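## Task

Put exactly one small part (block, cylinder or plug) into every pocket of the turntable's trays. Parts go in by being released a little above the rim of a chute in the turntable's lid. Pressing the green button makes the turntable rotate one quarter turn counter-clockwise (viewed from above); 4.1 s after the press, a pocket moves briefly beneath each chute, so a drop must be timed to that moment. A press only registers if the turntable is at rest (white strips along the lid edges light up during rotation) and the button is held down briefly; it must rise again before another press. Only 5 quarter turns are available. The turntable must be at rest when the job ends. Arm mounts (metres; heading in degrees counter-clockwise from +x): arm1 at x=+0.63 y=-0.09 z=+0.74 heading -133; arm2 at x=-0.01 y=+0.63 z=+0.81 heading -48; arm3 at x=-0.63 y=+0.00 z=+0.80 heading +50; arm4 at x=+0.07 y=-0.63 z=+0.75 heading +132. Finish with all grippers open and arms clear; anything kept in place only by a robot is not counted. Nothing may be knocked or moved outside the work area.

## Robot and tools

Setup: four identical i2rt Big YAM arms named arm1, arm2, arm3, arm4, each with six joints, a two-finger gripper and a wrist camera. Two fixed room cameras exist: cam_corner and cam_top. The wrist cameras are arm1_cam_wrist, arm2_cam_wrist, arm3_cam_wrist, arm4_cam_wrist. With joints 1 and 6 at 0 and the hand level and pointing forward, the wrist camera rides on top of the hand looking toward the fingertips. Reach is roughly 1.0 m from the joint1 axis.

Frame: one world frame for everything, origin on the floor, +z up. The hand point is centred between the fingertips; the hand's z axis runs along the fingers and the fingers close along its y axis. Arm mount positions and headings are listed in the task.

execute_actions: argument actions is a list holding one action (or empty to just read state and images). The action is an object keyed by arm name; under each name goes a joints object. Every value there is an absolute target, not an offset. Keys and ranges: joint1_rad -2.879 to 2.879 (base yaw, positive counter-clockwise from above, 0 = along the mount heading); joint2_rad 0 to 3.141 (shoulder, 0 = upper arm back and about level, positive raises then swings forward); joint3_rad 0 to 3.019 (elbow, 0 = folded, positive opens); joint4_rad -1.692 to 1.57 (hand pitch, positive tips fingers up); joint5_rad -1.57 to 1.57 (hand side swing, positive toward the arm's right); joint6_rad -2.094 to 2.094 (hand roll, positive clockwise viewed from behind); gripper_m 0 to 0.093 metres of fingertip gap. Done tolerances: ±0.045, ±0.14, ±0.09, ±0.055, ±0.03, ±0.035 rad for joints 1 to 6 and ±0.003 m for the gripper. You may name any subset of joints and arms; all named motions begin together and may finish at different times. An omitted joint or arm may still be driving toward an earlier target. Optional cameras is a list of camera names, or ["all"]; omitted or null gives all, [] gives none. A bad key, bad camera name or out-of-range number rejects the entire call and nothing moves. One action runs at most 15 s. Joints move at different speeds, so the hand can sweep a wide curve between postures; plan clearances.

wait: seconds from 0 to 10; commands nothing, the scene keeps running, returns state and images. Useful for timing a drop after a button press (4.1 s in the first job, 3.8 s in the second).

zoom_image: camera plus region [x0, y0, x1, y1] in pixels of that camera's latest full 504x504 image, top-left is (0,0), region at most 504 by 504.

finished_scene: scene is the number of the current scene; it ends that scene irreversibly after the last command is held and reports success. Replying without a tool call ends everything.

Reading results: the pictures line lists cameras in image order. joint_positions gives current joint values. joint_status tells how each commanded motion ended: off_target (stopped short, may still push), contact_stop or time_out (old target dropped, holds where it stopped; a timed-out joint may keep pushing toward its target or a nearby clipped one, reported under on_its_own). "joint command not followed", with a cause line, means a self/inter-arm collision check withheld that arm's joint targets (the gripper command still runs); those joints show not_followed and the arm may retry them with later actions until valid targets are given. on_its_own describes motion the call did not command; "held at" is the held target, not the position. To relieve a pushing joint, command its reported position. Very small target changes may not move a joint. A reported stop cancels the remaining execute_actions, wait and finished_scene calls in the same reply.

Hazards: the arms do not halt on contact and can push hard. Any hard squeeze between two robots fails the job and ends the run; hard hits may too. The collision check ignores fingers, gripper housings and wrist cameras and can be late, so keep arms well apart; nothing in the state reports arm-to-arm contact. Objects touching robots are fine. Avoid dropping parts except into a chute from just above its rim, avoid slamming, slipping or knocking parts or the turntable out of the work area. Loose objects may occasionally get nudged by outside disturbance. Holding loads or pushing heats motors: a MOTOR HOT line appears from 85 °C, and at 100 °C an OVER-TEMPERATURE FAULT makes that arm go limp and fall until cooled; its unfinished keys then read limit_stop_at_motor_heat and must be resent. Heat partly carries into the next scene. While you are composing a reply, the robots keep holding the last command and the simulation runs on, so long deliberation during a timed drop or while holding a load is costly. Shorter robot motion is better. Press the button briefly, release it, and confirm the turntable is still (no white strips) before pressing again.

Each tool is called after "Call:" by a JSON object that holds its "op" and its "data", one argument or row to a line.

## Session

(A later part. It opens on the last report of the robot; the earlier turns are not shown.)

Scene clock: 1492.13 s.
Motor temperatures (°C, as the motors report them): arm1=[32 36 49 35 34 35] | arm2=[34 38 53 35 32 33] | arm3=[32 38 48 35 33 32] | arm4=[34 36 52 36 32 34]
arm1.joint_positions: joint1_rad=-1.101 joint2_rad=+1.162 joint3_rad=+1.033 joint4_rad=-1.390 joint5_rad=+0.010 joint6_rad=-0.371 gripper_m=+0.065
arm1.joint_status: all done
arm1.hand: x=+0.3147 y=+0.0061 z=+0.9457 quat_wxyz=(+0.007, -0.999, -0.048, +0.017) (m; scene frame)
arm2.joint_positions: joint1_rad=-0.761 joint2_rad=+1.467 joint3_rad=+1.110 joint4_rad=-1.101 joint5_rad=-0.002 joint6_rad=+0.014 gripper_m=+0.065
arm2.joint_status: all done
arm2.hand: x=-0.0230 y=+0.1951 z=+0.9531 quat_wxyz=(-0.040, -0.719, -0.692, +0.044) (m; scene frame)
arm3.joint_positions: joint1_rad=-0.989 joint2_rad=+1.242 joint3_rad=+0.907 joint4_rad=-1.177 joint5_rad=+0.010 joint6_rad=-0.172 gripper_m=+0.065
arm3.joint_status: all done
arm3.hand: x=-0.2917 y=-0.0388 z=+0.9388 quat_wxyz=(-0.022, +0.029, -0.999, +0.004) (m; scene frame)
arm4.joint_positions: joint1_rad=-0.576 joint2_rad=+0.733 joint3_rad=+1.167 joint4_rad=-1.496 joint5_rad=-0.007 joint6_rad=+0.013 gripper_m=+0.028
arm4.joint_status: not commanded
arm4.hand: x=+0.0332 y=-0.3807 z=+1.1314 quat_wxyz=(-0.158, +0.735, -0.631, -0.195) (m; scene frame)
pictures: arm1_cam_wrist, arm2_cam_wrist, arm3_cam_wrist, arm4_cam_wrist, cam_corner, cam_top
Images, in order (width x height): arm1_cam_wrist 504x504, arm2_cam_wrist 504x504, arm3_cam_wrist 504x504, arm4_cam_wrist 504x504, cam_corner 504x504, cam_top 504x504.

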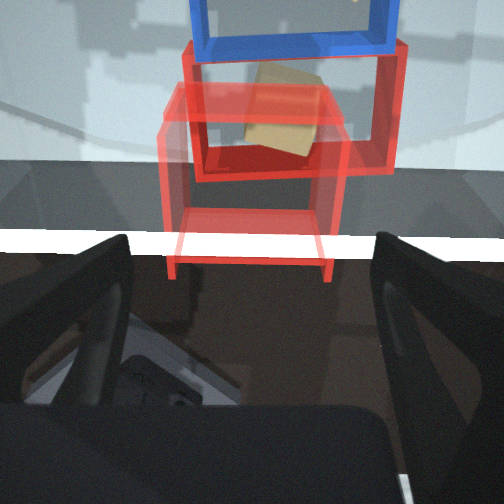

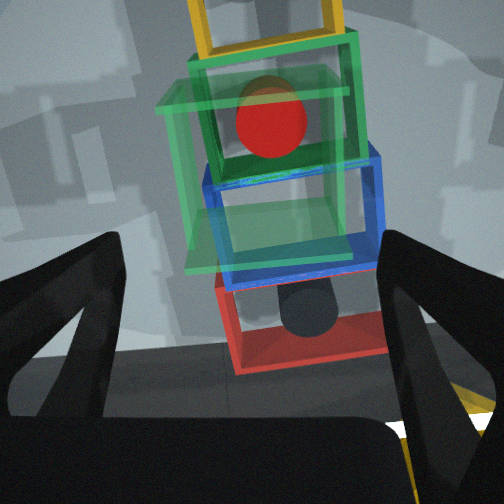

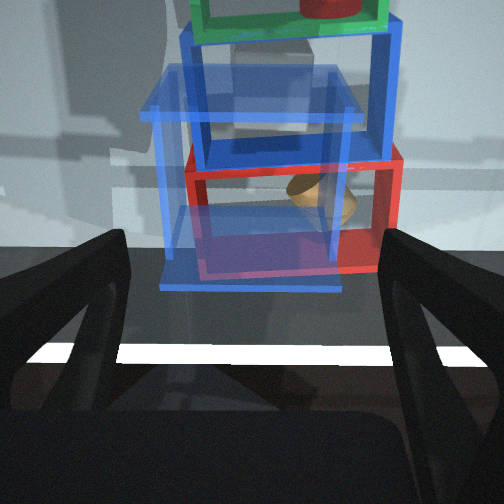

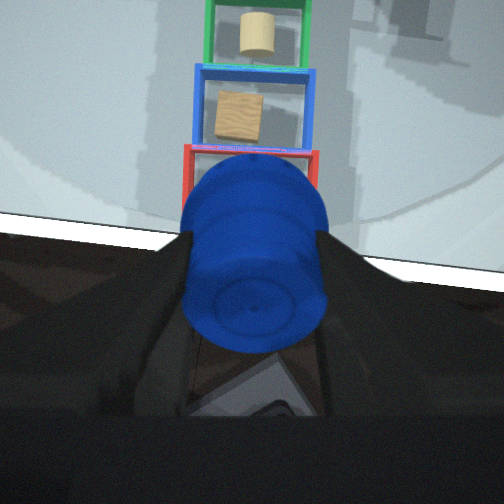

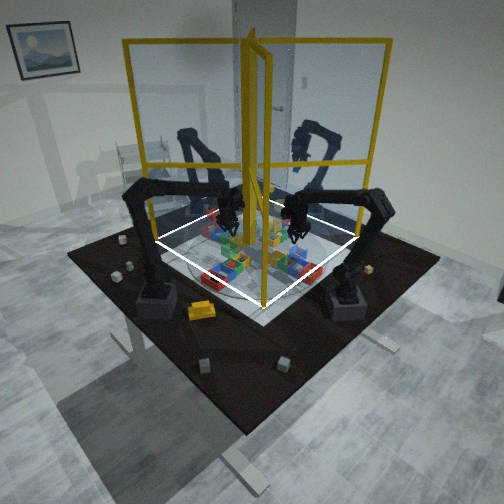

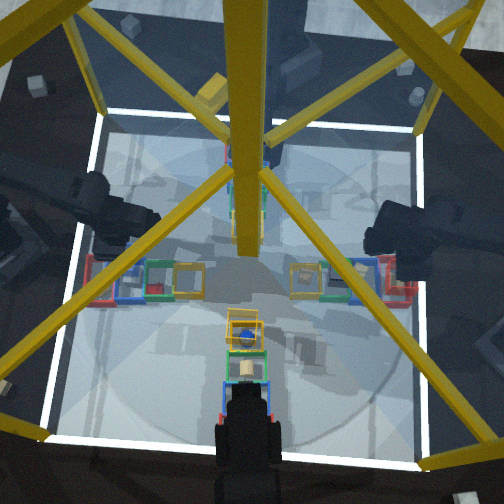

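Call:
{"op": "execute_actions", "data": {
  "actions": [
    {"arm1":{"joints":{"joint2_rad":1.0}},"arm2":{"joints":{"joint2_rad":0.738,"joint3_rad":1.207,"joint4_rad":-1.5}},"arm3":{"joints":{"joint2_rad":0.738,"joint3_rad":1.207,"joint4_rad":-1.5,"joint6_rad":0.0}},"arm4":{"joints":{"joint3_rad":1.185,"joint4_rad":-0.96}}}
  ],
  "cameras": []
}}

Call:
{"op": "execute_actions", "data": {
  "actions": [
    {"arm1":{"joints":{"joint1_rad":-1.0,"joint3_rad":1.325,"joint4_rad":-1.295,"joint6_rad":0.0,"gripper_m":0.003}},"arm2":{"joints":{"joint1_rad":-2.394,"gripper_m":0.075}},"arm3":{"joints":{"joint1_rad":-2.26,"gripper_m":0.065}},"arm4":{"joints":{"joint2_rad":1.405}}}
  ],
  "cameras": []
}}

Call:
{"op": "execute_actions", "data": {
  "actions": [
    {"arm1":{"joints":{"joint2_rad":1.36}},"arm2":{"joints":{"joint2_rad":1.71,"joint3_rad":1.024,"joint4_rad":-0.706}},"arm3":{"joints":{"joint2_rad":1.48,"joint3_rad":0.741,"joint4_rad":-0.607}}}
  ]
}}

Scene clock: 1533.13 s.
Motor temperatures (°C, as the motors report them): arm1=[32 36 47 35 34 35] | arm2=[34 38 54 35 32 33] | arm3=[32 38 48 35 33 32] | arm4=[34 36 53 36 32 34]
arm1.joint_positions: joint1_rad=-1.101 joint2_rad=+0.984 joint3_rad=+1.033 joint4_rad=-1.390 joint5_rad=+0.010 joint6_rad=-0.371 gripper_m=+0.065
arm1.joint_status: all done
arm1.hand: x=+0.3322 y=+0.0015 z=+0.9984 quat_wxyz=(+0.035, -0.993, -0.047, +0.101) (m; scene frame)
arm2.joint_positions: joint1_rad=-0.761 joint2_rad=+0.734 joint3_rad=+1.187 joint4_rad=-1.490 joint5_rad=-0.002 joint6_rad=+0.014 gripper_m=+0.065
arm2.joint_status: all done
arm2.hand: x=-0.0167 y=+0.3774 z=+1.2056 quat_wxyz=(-0.186, -0.694, -0.669, +0.191) (m; scene frame)
arm3.joint_positions: joint1_rad=-0.989 joint2_rad=+0.737 joint3_rad=+1.188 joint4_rad=-1.485 joint5_rad=+0.010 joint6_rad=-0.008 gripper_m=+0.065
arm3.joint_status: all done
arm3.hand: x=-0.3704 y=-0.0321 z=+1.1906 quat_wxyz=(-0.258, -0.053, -0.965, +0.016) (m; scene frame)
arm4.joint_positions: joint1_rad=-0.576 joint2_rad=+0.733 joint3_rad=+1.167 joint4_rad=-0.981 joint5_rad=-0.007 joint6_rad=+0.013 gripper_m=+0.028
arm4.joint_status: all done
arm4.hand: x=+0.0185 y=-0.2914 z=+1.2181 quat_wxyz=(-0.311, +0.662, -0.568, -0.377) (m; scene frame)
pictures: none
No camera images: the call's "cameras" was empty. Leave "cameras" out to get every camera's image.

Scene clock: 1534.93 s.
Motor temperatures (°C, as the motors report them): arm1=[32 36 48 35 34 35] | arm2=[34 38 54 35 32 33] | arm3=[32 38 48 35 33 32] | arm4=[34 36 53 36 32 34]
arm1.joint_positions: joint1_rad=-1.000 joint2_rad=+0.994 joint3_rad=+1.294 joint4_rad=-1.308 joint5_rad=+0.010 joint6_rad=-0.008 gripper_m=+0.003
arm1.joint_status: all done
arm1.hand: x=+0.2623 y=-0.0166 z=+1.1244 quat_wxyz=(+0.025, -0.959, +0.082, +0.269) (m; scene frame)
arm2.joint_positions: joint1_rad=-2.390 joint2_rad=+0.735 joint3_rad=+1.187 joint4_rad=-1.490 joint5_rad=-0.001 joint6_rad=+0.014 gripper_m=+0.075
arm2.joint_status: all done
arm2.hand: x=-0.2646 y=+0.6533 z=+1.2059 quat_wxyz=(+0.006, -0.963, +0.047, +0.267) (m; scene frame)
arm3.joint_positions: joint1_rad=-2.255 joint2_rad=+0.737 joint3_rad=+1.188 joint4_rad=-1.485 joint5_rad=+0.012 joint6_rad=-0.007 gripper_m=+0.065
arm3.joint_status: all done
arm3.hand: x=-0.5789 y=-0.2533 z=+1.1908 quat_wxyz=(-0.192, -0.612, -0.747, +0.174) (m; scene frame)
arm4.joint_positions: joint1_rad=-0.576 joint2_rad=+1.424 joint3_rad=+1.167 joint4_rad=-0.972 joint5_rad=-0.007 joint6_rad=+0.013 gripper_m=+0.028
arm4.joint_status: all done
arm4.hand: x=-0.0048 y=-0.1509 z=+0.9372 quat_wxyz=(-0.106, +0.748, -0.642, -0.132) (m; scene frame)
pictures: none
No camera images: the call's "cameras" was empty. Leave "cameras" out to get every camera's image.

Scene clock: 1536.50 s.
Motor temperatures (°C, as the motors report them): arm1=[32 36 48 35 34 35] | arm2=[34 38 54 35 32 33] | arm3=[32 38 48 35 33 32] | arm4=[34 36 53 36 32 34]
arm1.joint_positions: joint1_rad=-1.000 joint2_rad=+1.368 joint3_rad=+1.294 joint4_rad=-1.308 joint5_rad=+0.010 joint6_rad=-0.008 gripper_m=+0.003
arm1.joint_status: all done
arm1.hand: x=+0.1946 y=-0.0059 z=+0.9791 quat_wxyz=(+0.009, -0.993, +0.083, +0.086) (m; scene frame)
arm2.joint_positions: joint1_rad=-2.390 joint2_rad=+1.708 joint3_rad=+1.022 joint4_rad=-0.719 joint5_rad=-0.001 joint6_rad=+0.014 gripper_m=+0.075
arm2.joint_status: all done
arm2.hand: x=-0.4889 y=+0.6699 z=+0.8295 quat_wxyz=(+0.000, -0.995, +0.048, +0.087) (m; scene frame)
arm3.joint_positions: joint1_rad=-2.255 joint2_rad=+1.472 joint3_rad=+0.730 joint4_rad=-0.628 joint5_rad=+0.012 joint6_rad=-0.007 gripper_m=+0.065
arm3.joint_status: all done
arm3.hand: x=-0.5597 y=-0.3727 z=+0.8135 quat_wxyz=(-0.065, -0.631, -0.770, +0.068) (m; scene frame)
arm4.joint_positions: joint1_rad=-0.576 joint2_rad=+1.424 joint3_rad=+1.167 joint4_rad=-0.972 joint5_rad=-0.007 joint6_rad=+0.013 gripper_m=+0.028
arm4.joint_status: not commanded
arm4.hand: x=-0.0048 y=-0.1509 z=+0.9372 quat_wxyz=(-0.106, +0.748, -0.642, -0.132) (m; scene frame)
pictures: arm1_cam_wrist, arm2_cam_wrist, arm3_cam_wrist, arm4_cam_wrist, cam_corner, cam_top
Images, in order (width x height): arm1_cam_wrist 504x504, arm2_cam_wrist 504x504, arm3_cam_wrist 504x504, arm4_cam_wrist 504x504, cam_corner 504x504, cam_top 504x504.

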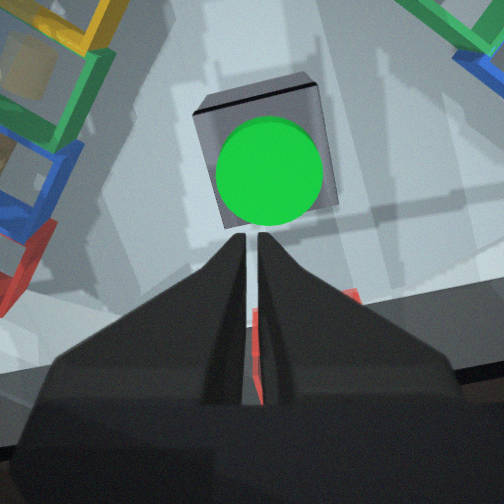

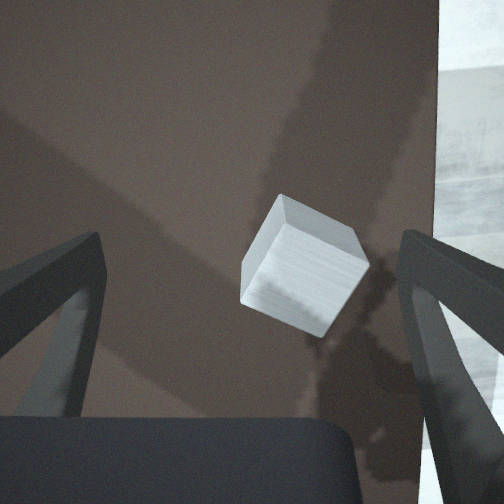

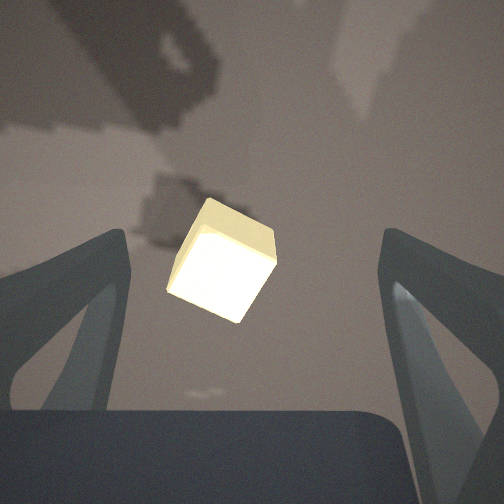

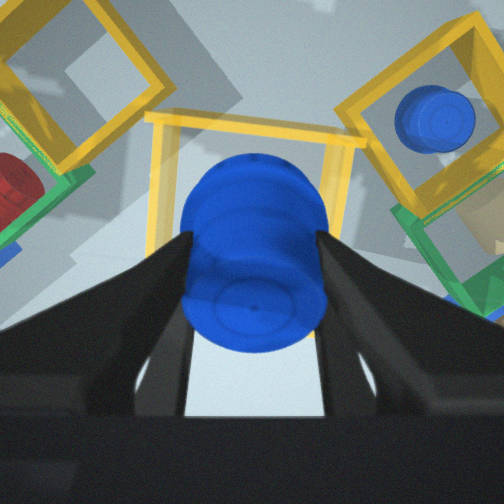

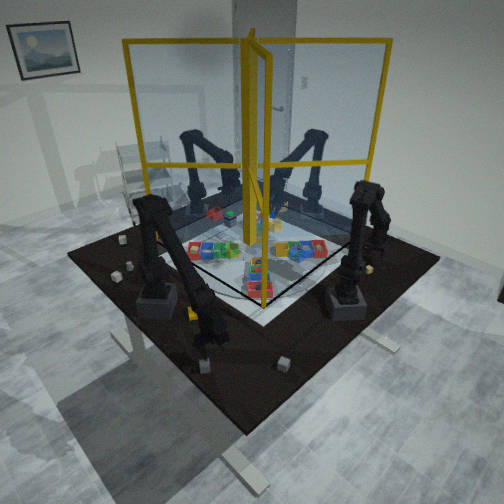

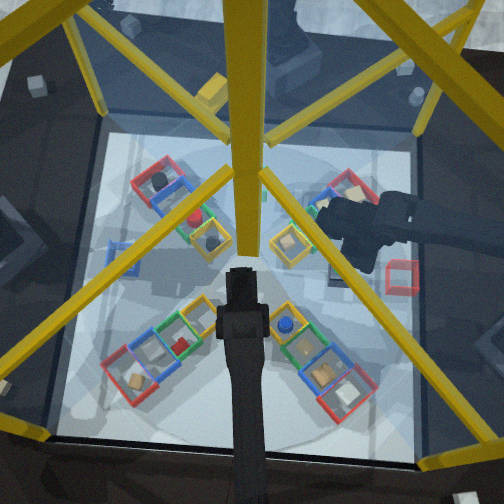

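Call:
{"op": "execute_actions", "data": {
  "actions": [
    {"arm1":{"joints":{"joint2_rad":1.41}},"arm2":{"joints":{"joint1_rad":-2.446,"joint3_rad":0.995,"joint4_rad":-0.688,"joint6_rad":0.47,"gripper_m":0.062}},"arm3":{"joints":{"joint1_rad":-2.21,"joint4_rad":-0.603,"joint6_rad":0.52,"gripper_m":0.055}}}
  ],
  "cameras": []
}}

Call:
{"op": "execute_actions", "data": {
  "actions": [
    {"arm2":{"joints":{"joint2_rad":1.858}},"arm3":{"joints":{"joint2_rad":1.672}}}
  ],
  "cameras": ["arm1_cam_wrist","arm2_cam_wrist","arm3_cam_wrist"]
}}

Scene clock: 1567.90 s.
Motor temperatures (°C, as the motors report them): arm1=[32 37 51 35 34 35] | arm2=[34 38 52 35 32 33] | arm3=[32 38 47 35 33 32] | arm4=[34 37 51 36 32 34]
arm1.joint_positions: joint1_rad=-1.000 joint2_rad=+1.389 joint3_rad=+1.294 joint4_rad=-1.308 joint5_rad=+0.010 joint6_rad=-0.008 gripper_m=+0.003
arm1.joint_status: all done
arm1.hand: x=+0.1924 y=-0.0056 z=+0.9703 quat_wxyz=(+0.008, -0.994, +0.083, +0.076) (m; scene frame)
arm2.joint_positions: joint1_rad=-2.450 joint2_rad=+1.708 joint3_rad=+0.997 joint4_rad=-0.702 joint5_rad=-0.001 joint6_rad=+0.458 gripper_m=+0.062
arm2.joint_status: all done
arm2.hand: x=-0.4775 y=+0.6969 z=+0.8215 quat_wxyz=(-0.016, -0.952, +0.295, +0.080) (m; scene frame)
arm3.joint_positions: joint1_rad=-2.212 joint2_rad=+1.472 joint3_rad=+0.730 joint4_rad=-0.624 joint5_rad=+0.012 joint6_rad=+0.512 gripper_m=+0.055
arm3.joint_status: all done
arm3.hand: x=-0.5432 y=-0.3704 z=+0.8136 quat_wxyz=(-0.083, -0.794, -0.600, +0.048) (m; scene frame)
arm4.joint_positions: joint1_rad=-0.576 joint2_rad=+1.424 joint3_rad=+1.167 joint4_rad=-0.972 joint5_rad=-0.007 joint6_rad=+0.013 gripper_m=+0.028
arm4.joint_status: not commanded
arm4.hand: x=-0.0048 y=-0.1509 z=+0.9372 quat_wxyz=(-0.106, +0.748, -0.642, -0.132) (m; scene frame)
pictures: none
No camera images: the call's "cameras" was empty. Leave "cameras" out to get every camera's image.

Scene clock: 1568.90 s.
Motor temperatures (°C, as the motors report them): arm1=[32 37 51 35 34 35] | arm2=[34 38 52 35 32 33] | arm3=[32 38 47 35 33 32] | arm4=[34 37 51 36 32 34]
arm1.joint_positions: joint1_rad=-1.000 joint2_rad=+1.389 joint3_rad=+1.294 joint4_rad=-1.308 joint5_rad=+0.010 joint6_rad=-0.008 gripper_m=+0.003
arm1.joint_status: not commanded
arm1.hand: x=+0.1924 y=-0.0056 z=+0.9703 quat_wxyz=(+0.008, -0.994, +0.083, +0.076) (m; scene frame)
arm2.joint_positions: joint1_rad=-2.450 joint2_rad=+1.862 joint3_rad=+0.990 joint4_rad=-0.697 joint5_rad=-0.001 joint6_rad=+0.459 gripper_m=+0.062
arm2.joint_status: all done
arm2.hand: x=-0.4511 y=+0.6927 z=+0.7528 quat_wxyz=(-0.004, -0.955, +0.296, +0.004) (m; scene frame)
arm3.joint_positions: joint1_rad=-2.212 joint2_rad=+1.680 joint3_rad=+0.730 joint4_rad=-0.619 joint5_rad=+0.012 joint6_rad=+0.512 gripper_m=+0.055
arm3.joint_status: all done
arm3.hand: x=-0.5512 y=-0.3400 z=+0.7417 quat_wxyz=(+0.010, -0.798, -0.602, +0.008) (m; scene frame)
arm4.joint_positions: joint1_rad=-0.576 joint2_rad=+1.424 joint3_rad=+1.167 joint4_rad=-0.972 joint5_rad=-0.007 joint6_rad=+0.013 gripper_m=+0.028
arm4.joint_status: not commanded
arm4.hand: x=-0.0048 y=-0.1509 z=+0.9372 quat_wxyz=(-0.106, +0.748, -0.642, -0.132) (m; scene frame)
pictures: arm1_cam_wrist, arm2_cam_wrist, arm3_cam_wrist
Images, in order (width x height): arm1_cam_wrist 504x504, arm2_cam_wrist 504x504, arm3_cam_wrist 504x504.

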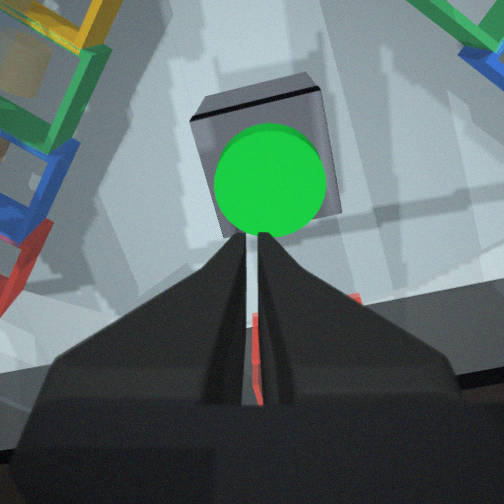

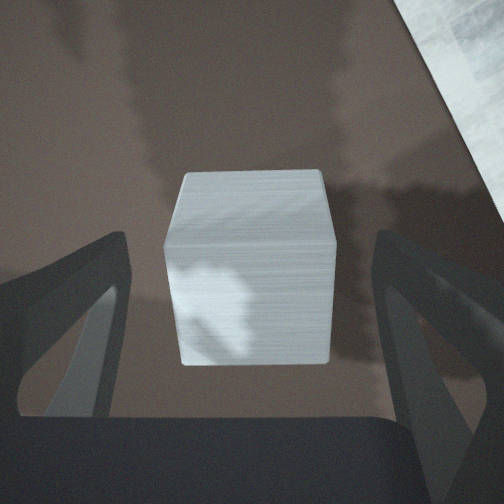

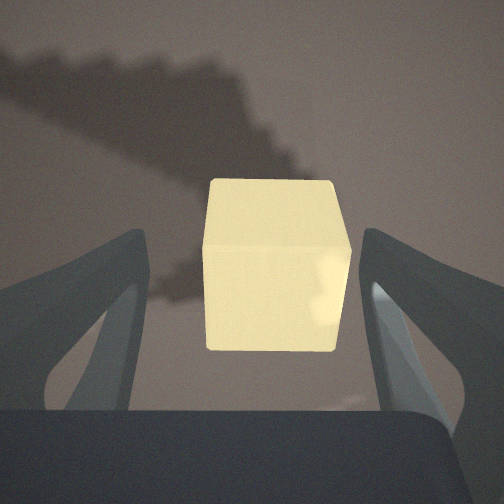

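Call:
{"op": "execute_actions", "data": {
  "actions": [
    {"arm2":{"joints":{"gripper_m":0.018}},"arm3":{"joints":{"gripper_m":0.015}}}
  ],
  "cameras": ["arm2_cam_wrist","arm3_cam_wrist"]
}}

Call:
{"op": "execute_actions", "data": {
  "actions": [
    {"arm2":{"joints":{"joint2_rad":1.5}},"arm3":{"joints":{"joint2_rad":1.25}}}
  ],
  "cameras": []
}}

Call:
{"op": "execute_actions", "data": {
  "actions": [
    {"arm2":{"joints":{"joint2_rad":0.738,"joint3_rad":1.207,"joint4_rad":-1.5,"joint6_rad":-0.06}},"arm3":{"joints":{"joint2_rad":0.738,"joint3_rad":1.207,"joint4_rad":-1.5,"joint6_rad":-0.165}}}
  ],
  "cameras": []
}}

Call:
{"op": "execute_actions", "data": {
  "actions": [
    {"arm2":{"joints":{"joint1_rad":-0.757}},"arm3":{"joints":{"joint1_rad":-0.985}}}
  ],
  "cameras": []
}}

Call:
{"op": "execute_actions", "data": {
  "actions": [
    {"arm2":{"joints":{"joint3_rad":1.115,"joint4_rad":-1.114}},"arm3":{"joints":{"joint3_rad":0.91,"joint4_rad":-1.175}}}
  ],
  "cameras": []
}}

Call:
{"op": "execute_actions", "data": {
  "actions": [
    {"arm2":{"joints":{"joint2_rad":1.465}},"arm3":{"joints":{"joint2_rad":1.215}}}
  ],
  "cameras": ["arm2_cam_wrist","arm3_cam_wrist","cam_top"]
}}

Scene clock: 1578.10 s.
Motor temperatures (°C, as the motors report them): arm1=[32 36 51 36 34 35] | arm2=[34 39 51 35 32 33] | arm3=[32 38 46 35 33 32] | arm4=[34 37 51 36 32 34]
arm1.joint_positions: joint1_rad=-1.000 joint2_rad=+1.389 joint3_rad=+1.294 joint4_rad=-1.308 joint5_rad=+0.010 joint6_rad=-0.008 gripper_m=+0.003
arm1.joint_status: not commanded
arm1.hand: x=+0.1924 y=-0.0056 z=+0.9703 quat_wxyz=(+0.008, -0.994, +0.083, +0.076) (m; scene frame)
arm2.joint_positions: joint1_rad=-2.450 joint2_rad=+1.861 joint3_rad=+0.990 joint4_rad=-0.697 joint5_rad=-0.001 joint6_rad=+0.459 gripper_m=+0.039
arm2.joint_status: gripper_m off_target (ended at +0.039, target +0.018)
arm2.hand: x=-0.4512 y=+0.6927 z=+0.7530 quat_wxyz=(-0.004, -0.955, +0.296, +0.004) (m; scene frame)
arm3.joint_positions: joint1_rad=-2.212 joint2_rad=+1.680 joint3_rad=+0.730 joint4_rad=-0.619 joint5_rad=+0.012 joint6_rad=+0.513 gripper_m=+0.031
arm3.joint_status: gripper_m off_target (ended at +0.031, target +0.015)
arm3.hand: x=-0.5512 y=-0.3400 z=+0.7417 quat_wxyz=(+0.010, -0.798, -0.602, +0.008) (m; scene frame)
arm4.joint_positions: joint1_rad=-0.576 joint2_rad=+1.424 joint3_rad=+1.167 joint4_rad=-0.972 joint5_rad=-0.007 joint6_rad=+0.013 gripper_m=+0.028
arm4.joint_status: not commanded
arm4.hand: x=-0.0048 y=-0.1509 z=+0.9372 quat_wxyz=(-0.106, +0.748, -0.642, -0.132) (m; scene frame)
pictures: arm2_cam_wrist, arm3_cam_wrist
Images, in order (width x height): arm2_cam_wrist 504x504, arm3_cam_wrist 504x504.

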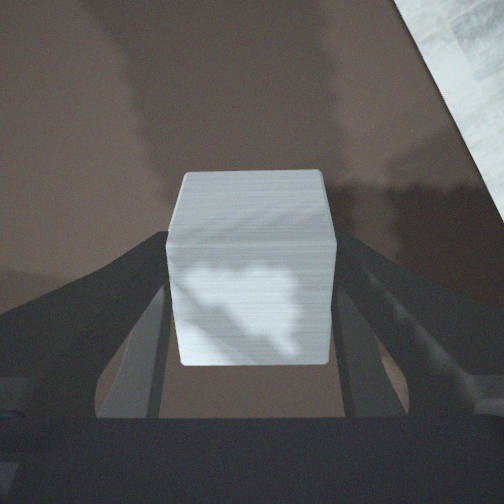

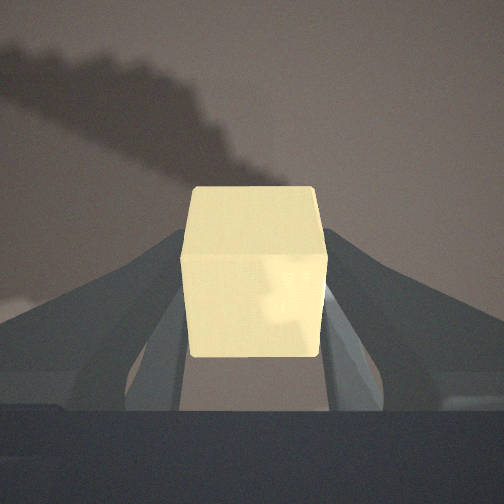

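Scene clock: 1579.37 s.
Motor temperatures (°C, as the motors report them): arm1=[32 36 51 36 34 35] | arm2=[34 39 51 35 32 33] | arm3=[32 38 46 35 33 32] | arm4=[34 37 51 36 32 34]
arm1.joint_positions: joint1_rad=-1.000 joint2_rad=+1.389 joint3_rad=+1.294 joint4_rad=-1.308 joint5_rad=+0.010 joint6_rad=-0.008 gripper_m=+0.003
arm1.joint_status: not commanded
arm1.hand: x=+0.1924 y=-0.0056 z=+0.9703 quat_wxyz=(+0.008, -0.994, +0.083, +0.076) (m; scene frame)
arm2.joint_positions: joint1_rad=-2.450 joint2_rad=+1.496 joint3_rad=+0.984 joint4_rad=-0.697 joint5_rad=-0.001 joint6_rad=+0.459 gripper_m=+0.039
arm2.joint_status: all done
arm2.hand: x=-0.4891 y=+0.6991 z=+0.9137 quat_wxyz=(-0.032, -0.939, +0.292, +0.181) (m; scene frame)
arm3.joint_positions: joint1_rad=-2.212 joint2_rad=+1.243 joint3_rad=+0.730 joint4_rad=-0.619 joint5_rad=+0.012 joint6_rad=+0.513 gripper_m=+0.031
arm3.joint_status: all done
arm3.hand: x=-0.5380 y=-0.3886 z=+0.8988 quat_wxyz=(-0.189, -0.780, -0.589, +0.094) (m; scene frame)
arm4.joint_positions: joint1_rad=-0.576 joint2_rad=+1.424 joint3_rad=+1.167 joint4_rad=-0.972 joint5_rad=-0.007 joint6_rad=+0.013 gripper_m=+0.028
arm4.joint_status: not commanded
arm4.hand: x=-0.0048 y=-0.1509 z=+0.9372 quat_wxyz=(-0.106, +0.748, -0.642, -0.132) (m; scene frame)
pictures: none
No camera images: the call's "cameras" was empty. Leave "cameras" out to get every camera's image.

Scene clock: 1581.03 s.
Motor temperatures (°C, as the motors report them): arm1=[32 36 51 36 34 35] | arm2=[34 38 52 35 32 33] | arm3=[32 38 46 35 33 32] | arm4=[34 37 51 36 32 34]
arm1.joint_positions: joint1_rad=-1.000 joint2_rad=+1.389 joint3_rad=+1.294 joint4_rad=-1.308 joint5_rad=+0.010 joint6_rad=-0.008 gripper_m=+0.003
arm1.joint_status: not commanded
arm1.hand: x=+0.1924 y=-0.0056 z=+0.9703 quat_wxyz=(+0.008, -0.994, +0.083, +0.076) (m; scene frame)
arm2.joint_positions: joint1_rad=-2.450 joint2_rad=+0.737 joint3_rad=+1.189 joint4_rad=-1.493 joint5_rad=-0.001 joint6_rad=-0.048 gripper_m=+0.039
arm2.joint_status: all done
arm2.hand: x=-0.2630 y=+0.6684 z=+1.2060 quat_wxyz=(+0.022, -0.963, +0.046, +0.264) (m; scene frame)
arm3.joint_positions: joint1_rad=-2.212 joint2_rad=+0.741 joint3_rad=+1.197 joint4_rad=-1.483 joint5_rad=+0.012 joint6_rad=-0.157 gripper_m=+0.031
arm3.joint_status: all done
arm3.hand: x=-0.5675 y=-0.2528 z=+1.1939 quat_wxyz=(-0.185, -0.537, -0.802, +0.186) (m; scene frame)
arm4.joint_positions: joint1_rad=-0.576 joint2_rad=+1.424 joint3_rad=+1.167 joint4_rad=-0.972 joint5_rad=-0.007 joint6_rad=+0.013 gripper_m=+0.028
arm4.joint_status: not commanded
arm4.hand: x=-0.0048 y=-0.1509 z=+0.9372 quat_wxyz=(-0.106, +0.748, -0.642, -0.132) (m; scene frame)
pictures: none
No camera images: the call's "cameras" was empty. Leave "cameras" out to get every camera's image.

Scene clock: 1582.87 s.
Motor temperatures (°C, as the motors report them): arm1=[32 36 51 36 34 35] | arm2=[34 38 52 35 32 33] | arm3=[32 38 47 35 33 32] | arm4=[34 37 51 36 32 34]
arm1.joint_positions: joint1_rad=-1.000 joint2_rad=+1.389 joint3_rad=+1.294 joint4_rad=-1.308 joint5_rad=+0.010 joint6_rad=-0.008 gripper_m=+0.003
arm1.joint_status: not commanded
arm1.hand: x=+0.1924 y=-0.0056 z=+0.9703 quat_wxyz=(+0.008, -0.994, +0.083, +0.076) (m; scene frame)
arm2.joint_positions: joint1_rad=-0.760 joint2_rad=+0.741 joint3_rad=+1.189 joint4_rad=-1.493 joint5_rad=-0.004 joint6_rad=-0.049 gripper_m=+0.039
arm2.joint_status: all done
arm2.hand: x=-0.0165 y=+0.3761 z=+1.2049 quat_wxyz=(-0.178, -0.673, -0.692, +0.194) (m; scene frame)
arm3.joint_positions: joint1_rad=-0.989 joint2_rad=+0.741 joint3_rad=+1.197 joint4_rad=-1.483 joint5_rad=+0.011 joint6_rad=-0.158 gripper_m=+0.031
arm3.joint_status: all done
arm3.hand: x=-0.3687 y=-0.0325 z=+1.1938 quat_wxyz=(-0.259, +0.019, -0.965, +0.037) (m; scene frame)
arm4.joint_positions: joint1_rad=-0.576 joint2_rad=+1.424 joint3_rad=+1.167 joint4_rad=-0.972 joint5_rad=-0.007 joint6_rad=+0.013 gripper_m=+0.028
arm4.joint_status: not commanded
arm4.hand: x=-0.0048 y=-0.1509 z=+0.9372 quat_wxyz=(-0.106, +0.748, -0.642, -0.132) (m; scene frame)
pictures: none
No camera images: the call's "cameras" was empty. Leave "cameras" out to get every camera's image.

Scene clock: 1583.97 s.
Motor temperatures (°C, as the motors report them): arm1=[32 36 51 36 34 35] | arm2=[34 38 52 35 32 33] | arm3=[32 38 47 35 33 32] | arm4=[34 37 51 36 32 34]
arm1.joint_positions: joint1_rad=-1.000 joint2_rad=+1.389 joint3_rad=+1.294 joint4_rad=-1.308 joint5_rad=+0.010 joint6_rad=-0.008 gripper_m=+0.003
arm1.joint_status: not commanded
arm1.hand: x=+0.1924 y=-0.0056 z=+0.9703 quat_wxyz=(+0.008, -0.994, +0.083, +0.076) (m; scene frame)
arm2.joint_positions: joint1_rad=-0.760 joint2_rad=+0.744 joint3_rad=+1.102 joint4_rad=-1.139 joint5_rad=-0.004 joint6_rad=-0.049 gripper_m=+0.039
arm2.joint_status: all done
arm2.hand: x=-0.0180 y=+0.3106 z=+1.2133 quat_wxyz=(-0.262, -0.642, -0.662, +0.284) (m; scene frame)
arm3.joint_positions: joint1_rad=-0.989 joint2_rad=+0.737 joint3_rad=+0.906 joint4_rad=-1.201 joint5_rad=+0.011 joint6_rad=-0.158 gripper_m=+0.031
arm3.joint_status: all done
arm3.hand: x=-0.3388 y=-0.0350 z=+1.0880 quat_wxyz=(-0.257, +0.019, -0.966, +0.036) (m; scene frame)
arm4.joint_positions: joint1_rad=-0.576 joint2_rad=+1.424 joint3_rad=+1.167 joint4_rad=-0.972 joint5_rad=-0.007 joint6_rad=+0.013 gripper_m=+0.028
arm4.joint_status: not commanded
arm4.hand: x=-0.0048 y=-0.1509 z=+0.9372 quat_wxyz=(-0.106, +0.748, -0.642, -0.132) (m; scene frame)
pictures: none
No camera images: the call's "cameras" was empty. Leave "cameras" out to get every camera's image.

Scene clock: 1585.33 s.
Motor temperatures (°C, as the motors report them): arm1=[32 36 51 36 34 35] | arm2=[34 38 52 35 32 33] | arm3=[32 38 47 35 33 32] | arm4=[34 37 51 36 32 34]
arm1.joint_positions: joint1_rad=-1.000 joint2_rad=+1.389 joint3_rad=+1.294 joint4_rad=-1.308 joint5_rad=+0.010 joint6_rad=-0.008 gripper_m=+0.003
arm1.joint_status: not commanded
arm1.hand: x=+0.1924 y=-0.0056 z=+0.9703 quat_wxyz=(+0.008, -0.994, +0.083, +0.076) (m; scene frame)
arm2.joint_positions: joint1_rad=-0.760 joint2_rad=+1.474 joint3_rad=+1.102 joint4_rad=-1.126 joint5_rad=-0.004 joint6_rad=-0.049 gripper_m=+0.039
arm2.joint_status: all done
arm2.hand: x=-0.0225 y=+0.2044 z=+0.9462 quat_wxyz=(-0.025, -0.697, -0.716, +0.030) (m; scene frame)
arm3.joint_positions: joint1_rad=-0.989 joint2_rad=+1.222 joint3_rad=+0.906 joint4_rad=-1.193 joint5_rad=+0.011 joint6_rad=-0.158 gripper_m=+0.031
arm3.joint_status: all done
arm3.hand: x=-0.2962 y=-0.0385 z=+0.9444 quat_wxyz=(-0.024, +0.022, -0.999, +0.004) (m; scene frame)
arm4.joint_positions: joint1_rad=-0.576 joint2_rad=+1.424 joint3_rad=+1.167 joint4_rad=-0.972 joint5_rad=-0.007 joint6_rad=+0.013 gripper_m=+0.028
arm4.joint_status: not commanded
arm4.hand: x=-0.0048 y=-0.1509 z=+0.9372 quat_wxyz=(-0.106, +0.748, -0.642, -0.132) (m; scene frame)
pictures: arm2_cam_wrist, arm3_cam_wrist, cam_top
Images, in order (width x height): arm2_cam_wrist 504x504, arm3_cam_wrist 504x504, cam_top 504x504.

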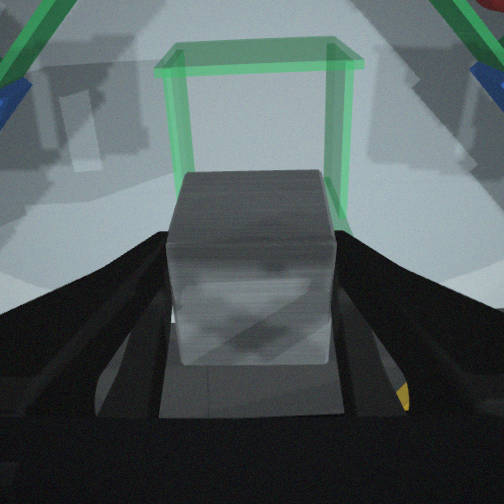

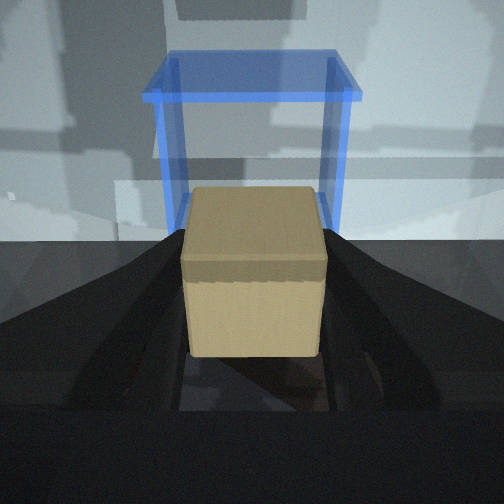

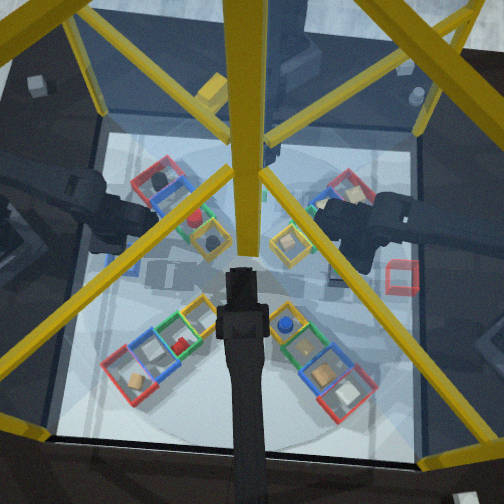

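Call:
{"op": "execute_actions", "data": {
  "actions": [
    {"arm2":{"joints":{"joint3_rad":1.18,"joint4_rad":-1.158}},"arm1":{"joints":{"joint2_rad":1.425}}}
  ],
  "cameras": ["arm1_cam_wrist","arm2_cam_wrist"]
}}

Scene clock: 1604.93 s.
Motor temperatures (°C, as the motors report them): arm1=[32 36 51 36 34 35] | arm2=[34 38 54 35 32 33] | arm3=[32 38 47 35 33 32] | arm4=[34 38 51 36 32 34]
arm1.joint_positions: joint1_rad=-1.000 joint2_rad=+1.402 joint3_rad=+1.294 joint4_rad=-1.308 joint5_rad=+0.010 joint6_rad=-0.008 gripper_m=+0.003
arm1.joint_status: all done
arm1.hand: x=+0.1912 y=-0.0055 z=+0.9648 quat_wxyz=(+0.007, -0.994, +0.083, +0.069) (m; scene frame)
arm2.joint_positions: joint1_rad=-0.760 joint2_rad=+1.474 joint3_rad=+1.136 joint4_rad=-1.147 joint5_rad=-0.004 joint6_rad=-0.049 gripper_m=+0.039
arm2.joint_status: all done
arm2.hand: x=-0.0226 y=+0.1966 z=+0.9589 quat_wxyz=(-0.029, -0.697, -0.715, +0.034) (m; scene frame)
arm3.joint_positions: joint1_rad=-0.989 joint2_rad=+1.222 joint3_rad=+0.906 joint4_rad=-1.193 joint5_rad=+0.011 joint6_rad=-0.158 gripper_m=+0.031
arm3.joint_status: not commanded
arm3.hand: x=-0.2962 y=-0.0385 z=+0.9444 quat_wxyz=(-0.024, +0.022, -0.999, +0.004) (m; scene frame)
arm4.joint_positions: joint1_rad=-0.576 joint2_rad=+1.424 joint3_rad=+1.167 joint4_rad=-0.972 joint5_rad=-0.007 joint6_rad=+0.013 gripper_m=+0.028
arm4.joint_status: not commanded
arm4.hand: x=-0.0048 y=-0.1509 z=+0.9372 quat_wxyz=(-0.106, +0.748, -0.642, -0.132) (m; scene frame)
pictures: arm1_cam_wrist, arm2_cam_wrist
Images, in order (width x height): arm1_cam_wrist 504x504, arm2_cam_wrist 504x504.

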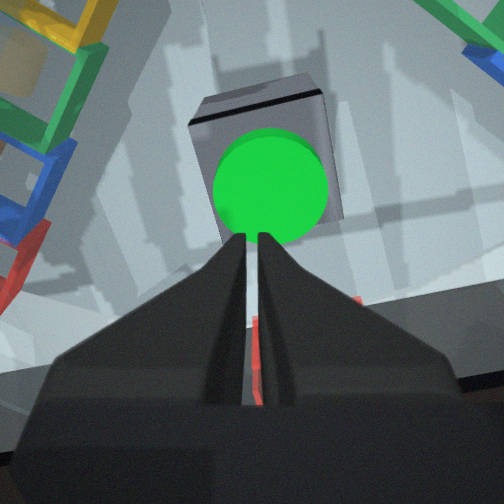

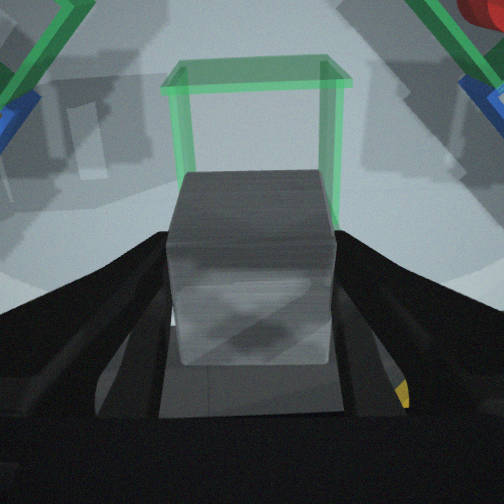

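Call:
{"op": "execute_actions", "data": {
  "actions": [
    {"arm2":{"joints":{"joint4_rad":-1.105}}}
  ],
  "cameras": ["arm2_cam_wrist","arm4_cam_wrist","arm3_cam_wrist"]
}}

Scene clock: 1613.90 s.
Motor temperatures (°C, as the motors report them): arm1=[32 36 52 36 34 35] | arm2=[34 38 56 35 32 33] | arm3=[32 38 47 35 33 32] | arm4=[34 38 52 36 32 34]
arm1.joint_positions: joint1_rad=-1.000 joint2_rad=+1.402 joint3_rad=+1.294 joint4_rad=-1.308 joint5_rad=+0.010 joint6_rad=-0.008 gripper_m=+0.003
arm1.joint_status: not commanded
arm1.hand: x=+0.1912 y=-0.0055 z=+0.9648 quat_wxyz=(+0.007, -0.994, +0.083, +0.069) (m; scene frame)
arm2.joint_positions: joint1_rad=-0.760 joint2_rad=+1.474 joint3_rad=+1.136 joint4_rad=-1.119 joint5_rad=-0.004 joint6_rad=-0.049 gripper_m=+0.039
arm2.joint_status: all done
arm2.hand: x=-0.0227 y=+0.1897 z=+0.9597 quat_wxyz=(-0.039, -0.697, -0.715, +0.045) (m; scene frame)
arm3.joint_positions: joint1_rad=-0.989 joint2_rad=+1.222 joint3_rad=+0.906 joint4_rad=-1.193 joint5_rad=+0.011 joint6_rad=-0.158 gripper_m=+0.031
arm3.joint_status: not commanded
arm3.hand: x=-0.2962 y=-0.0385 z=+0.9444 quat_wxyz=(-0.024, +0.022, -0.999, +0.004) (m; scene frame)
arm4.joint_positions: joint1_rad=-0.576 joint2_rad=+1.424 joint3_rad=+1.167 joint4_rad=-0.972 joint5_rad=-0.007 joint6_rad=+0.013 gripper_m=+0.028
arm4.joint_status: not commanded
arm4.hand: x=-0.0048 y=-0.1509 z=+0.9372 quat_wxyz=(-0.106, +0.748, -0.642, -0.132) (m; scene frame)
pictures: arm2_cam_wrist, arm3_cam_wrist, arm4_cam_wrist
Images, in order (width x height): arm2_cam_wrist 504x504, arm3_cam_wrist 504x504, arm4_cam_wrist 504x504.

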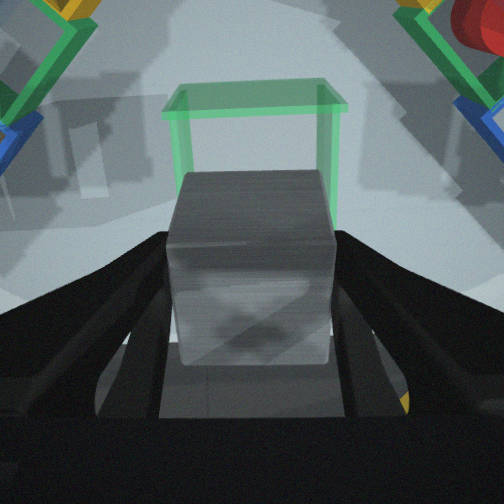

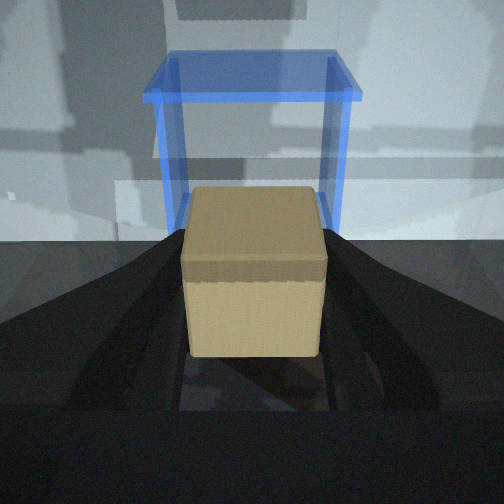

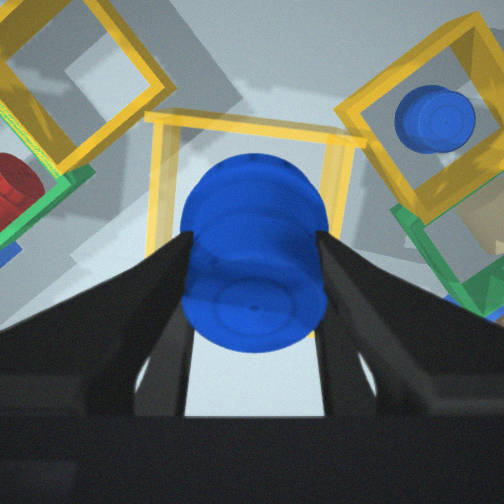

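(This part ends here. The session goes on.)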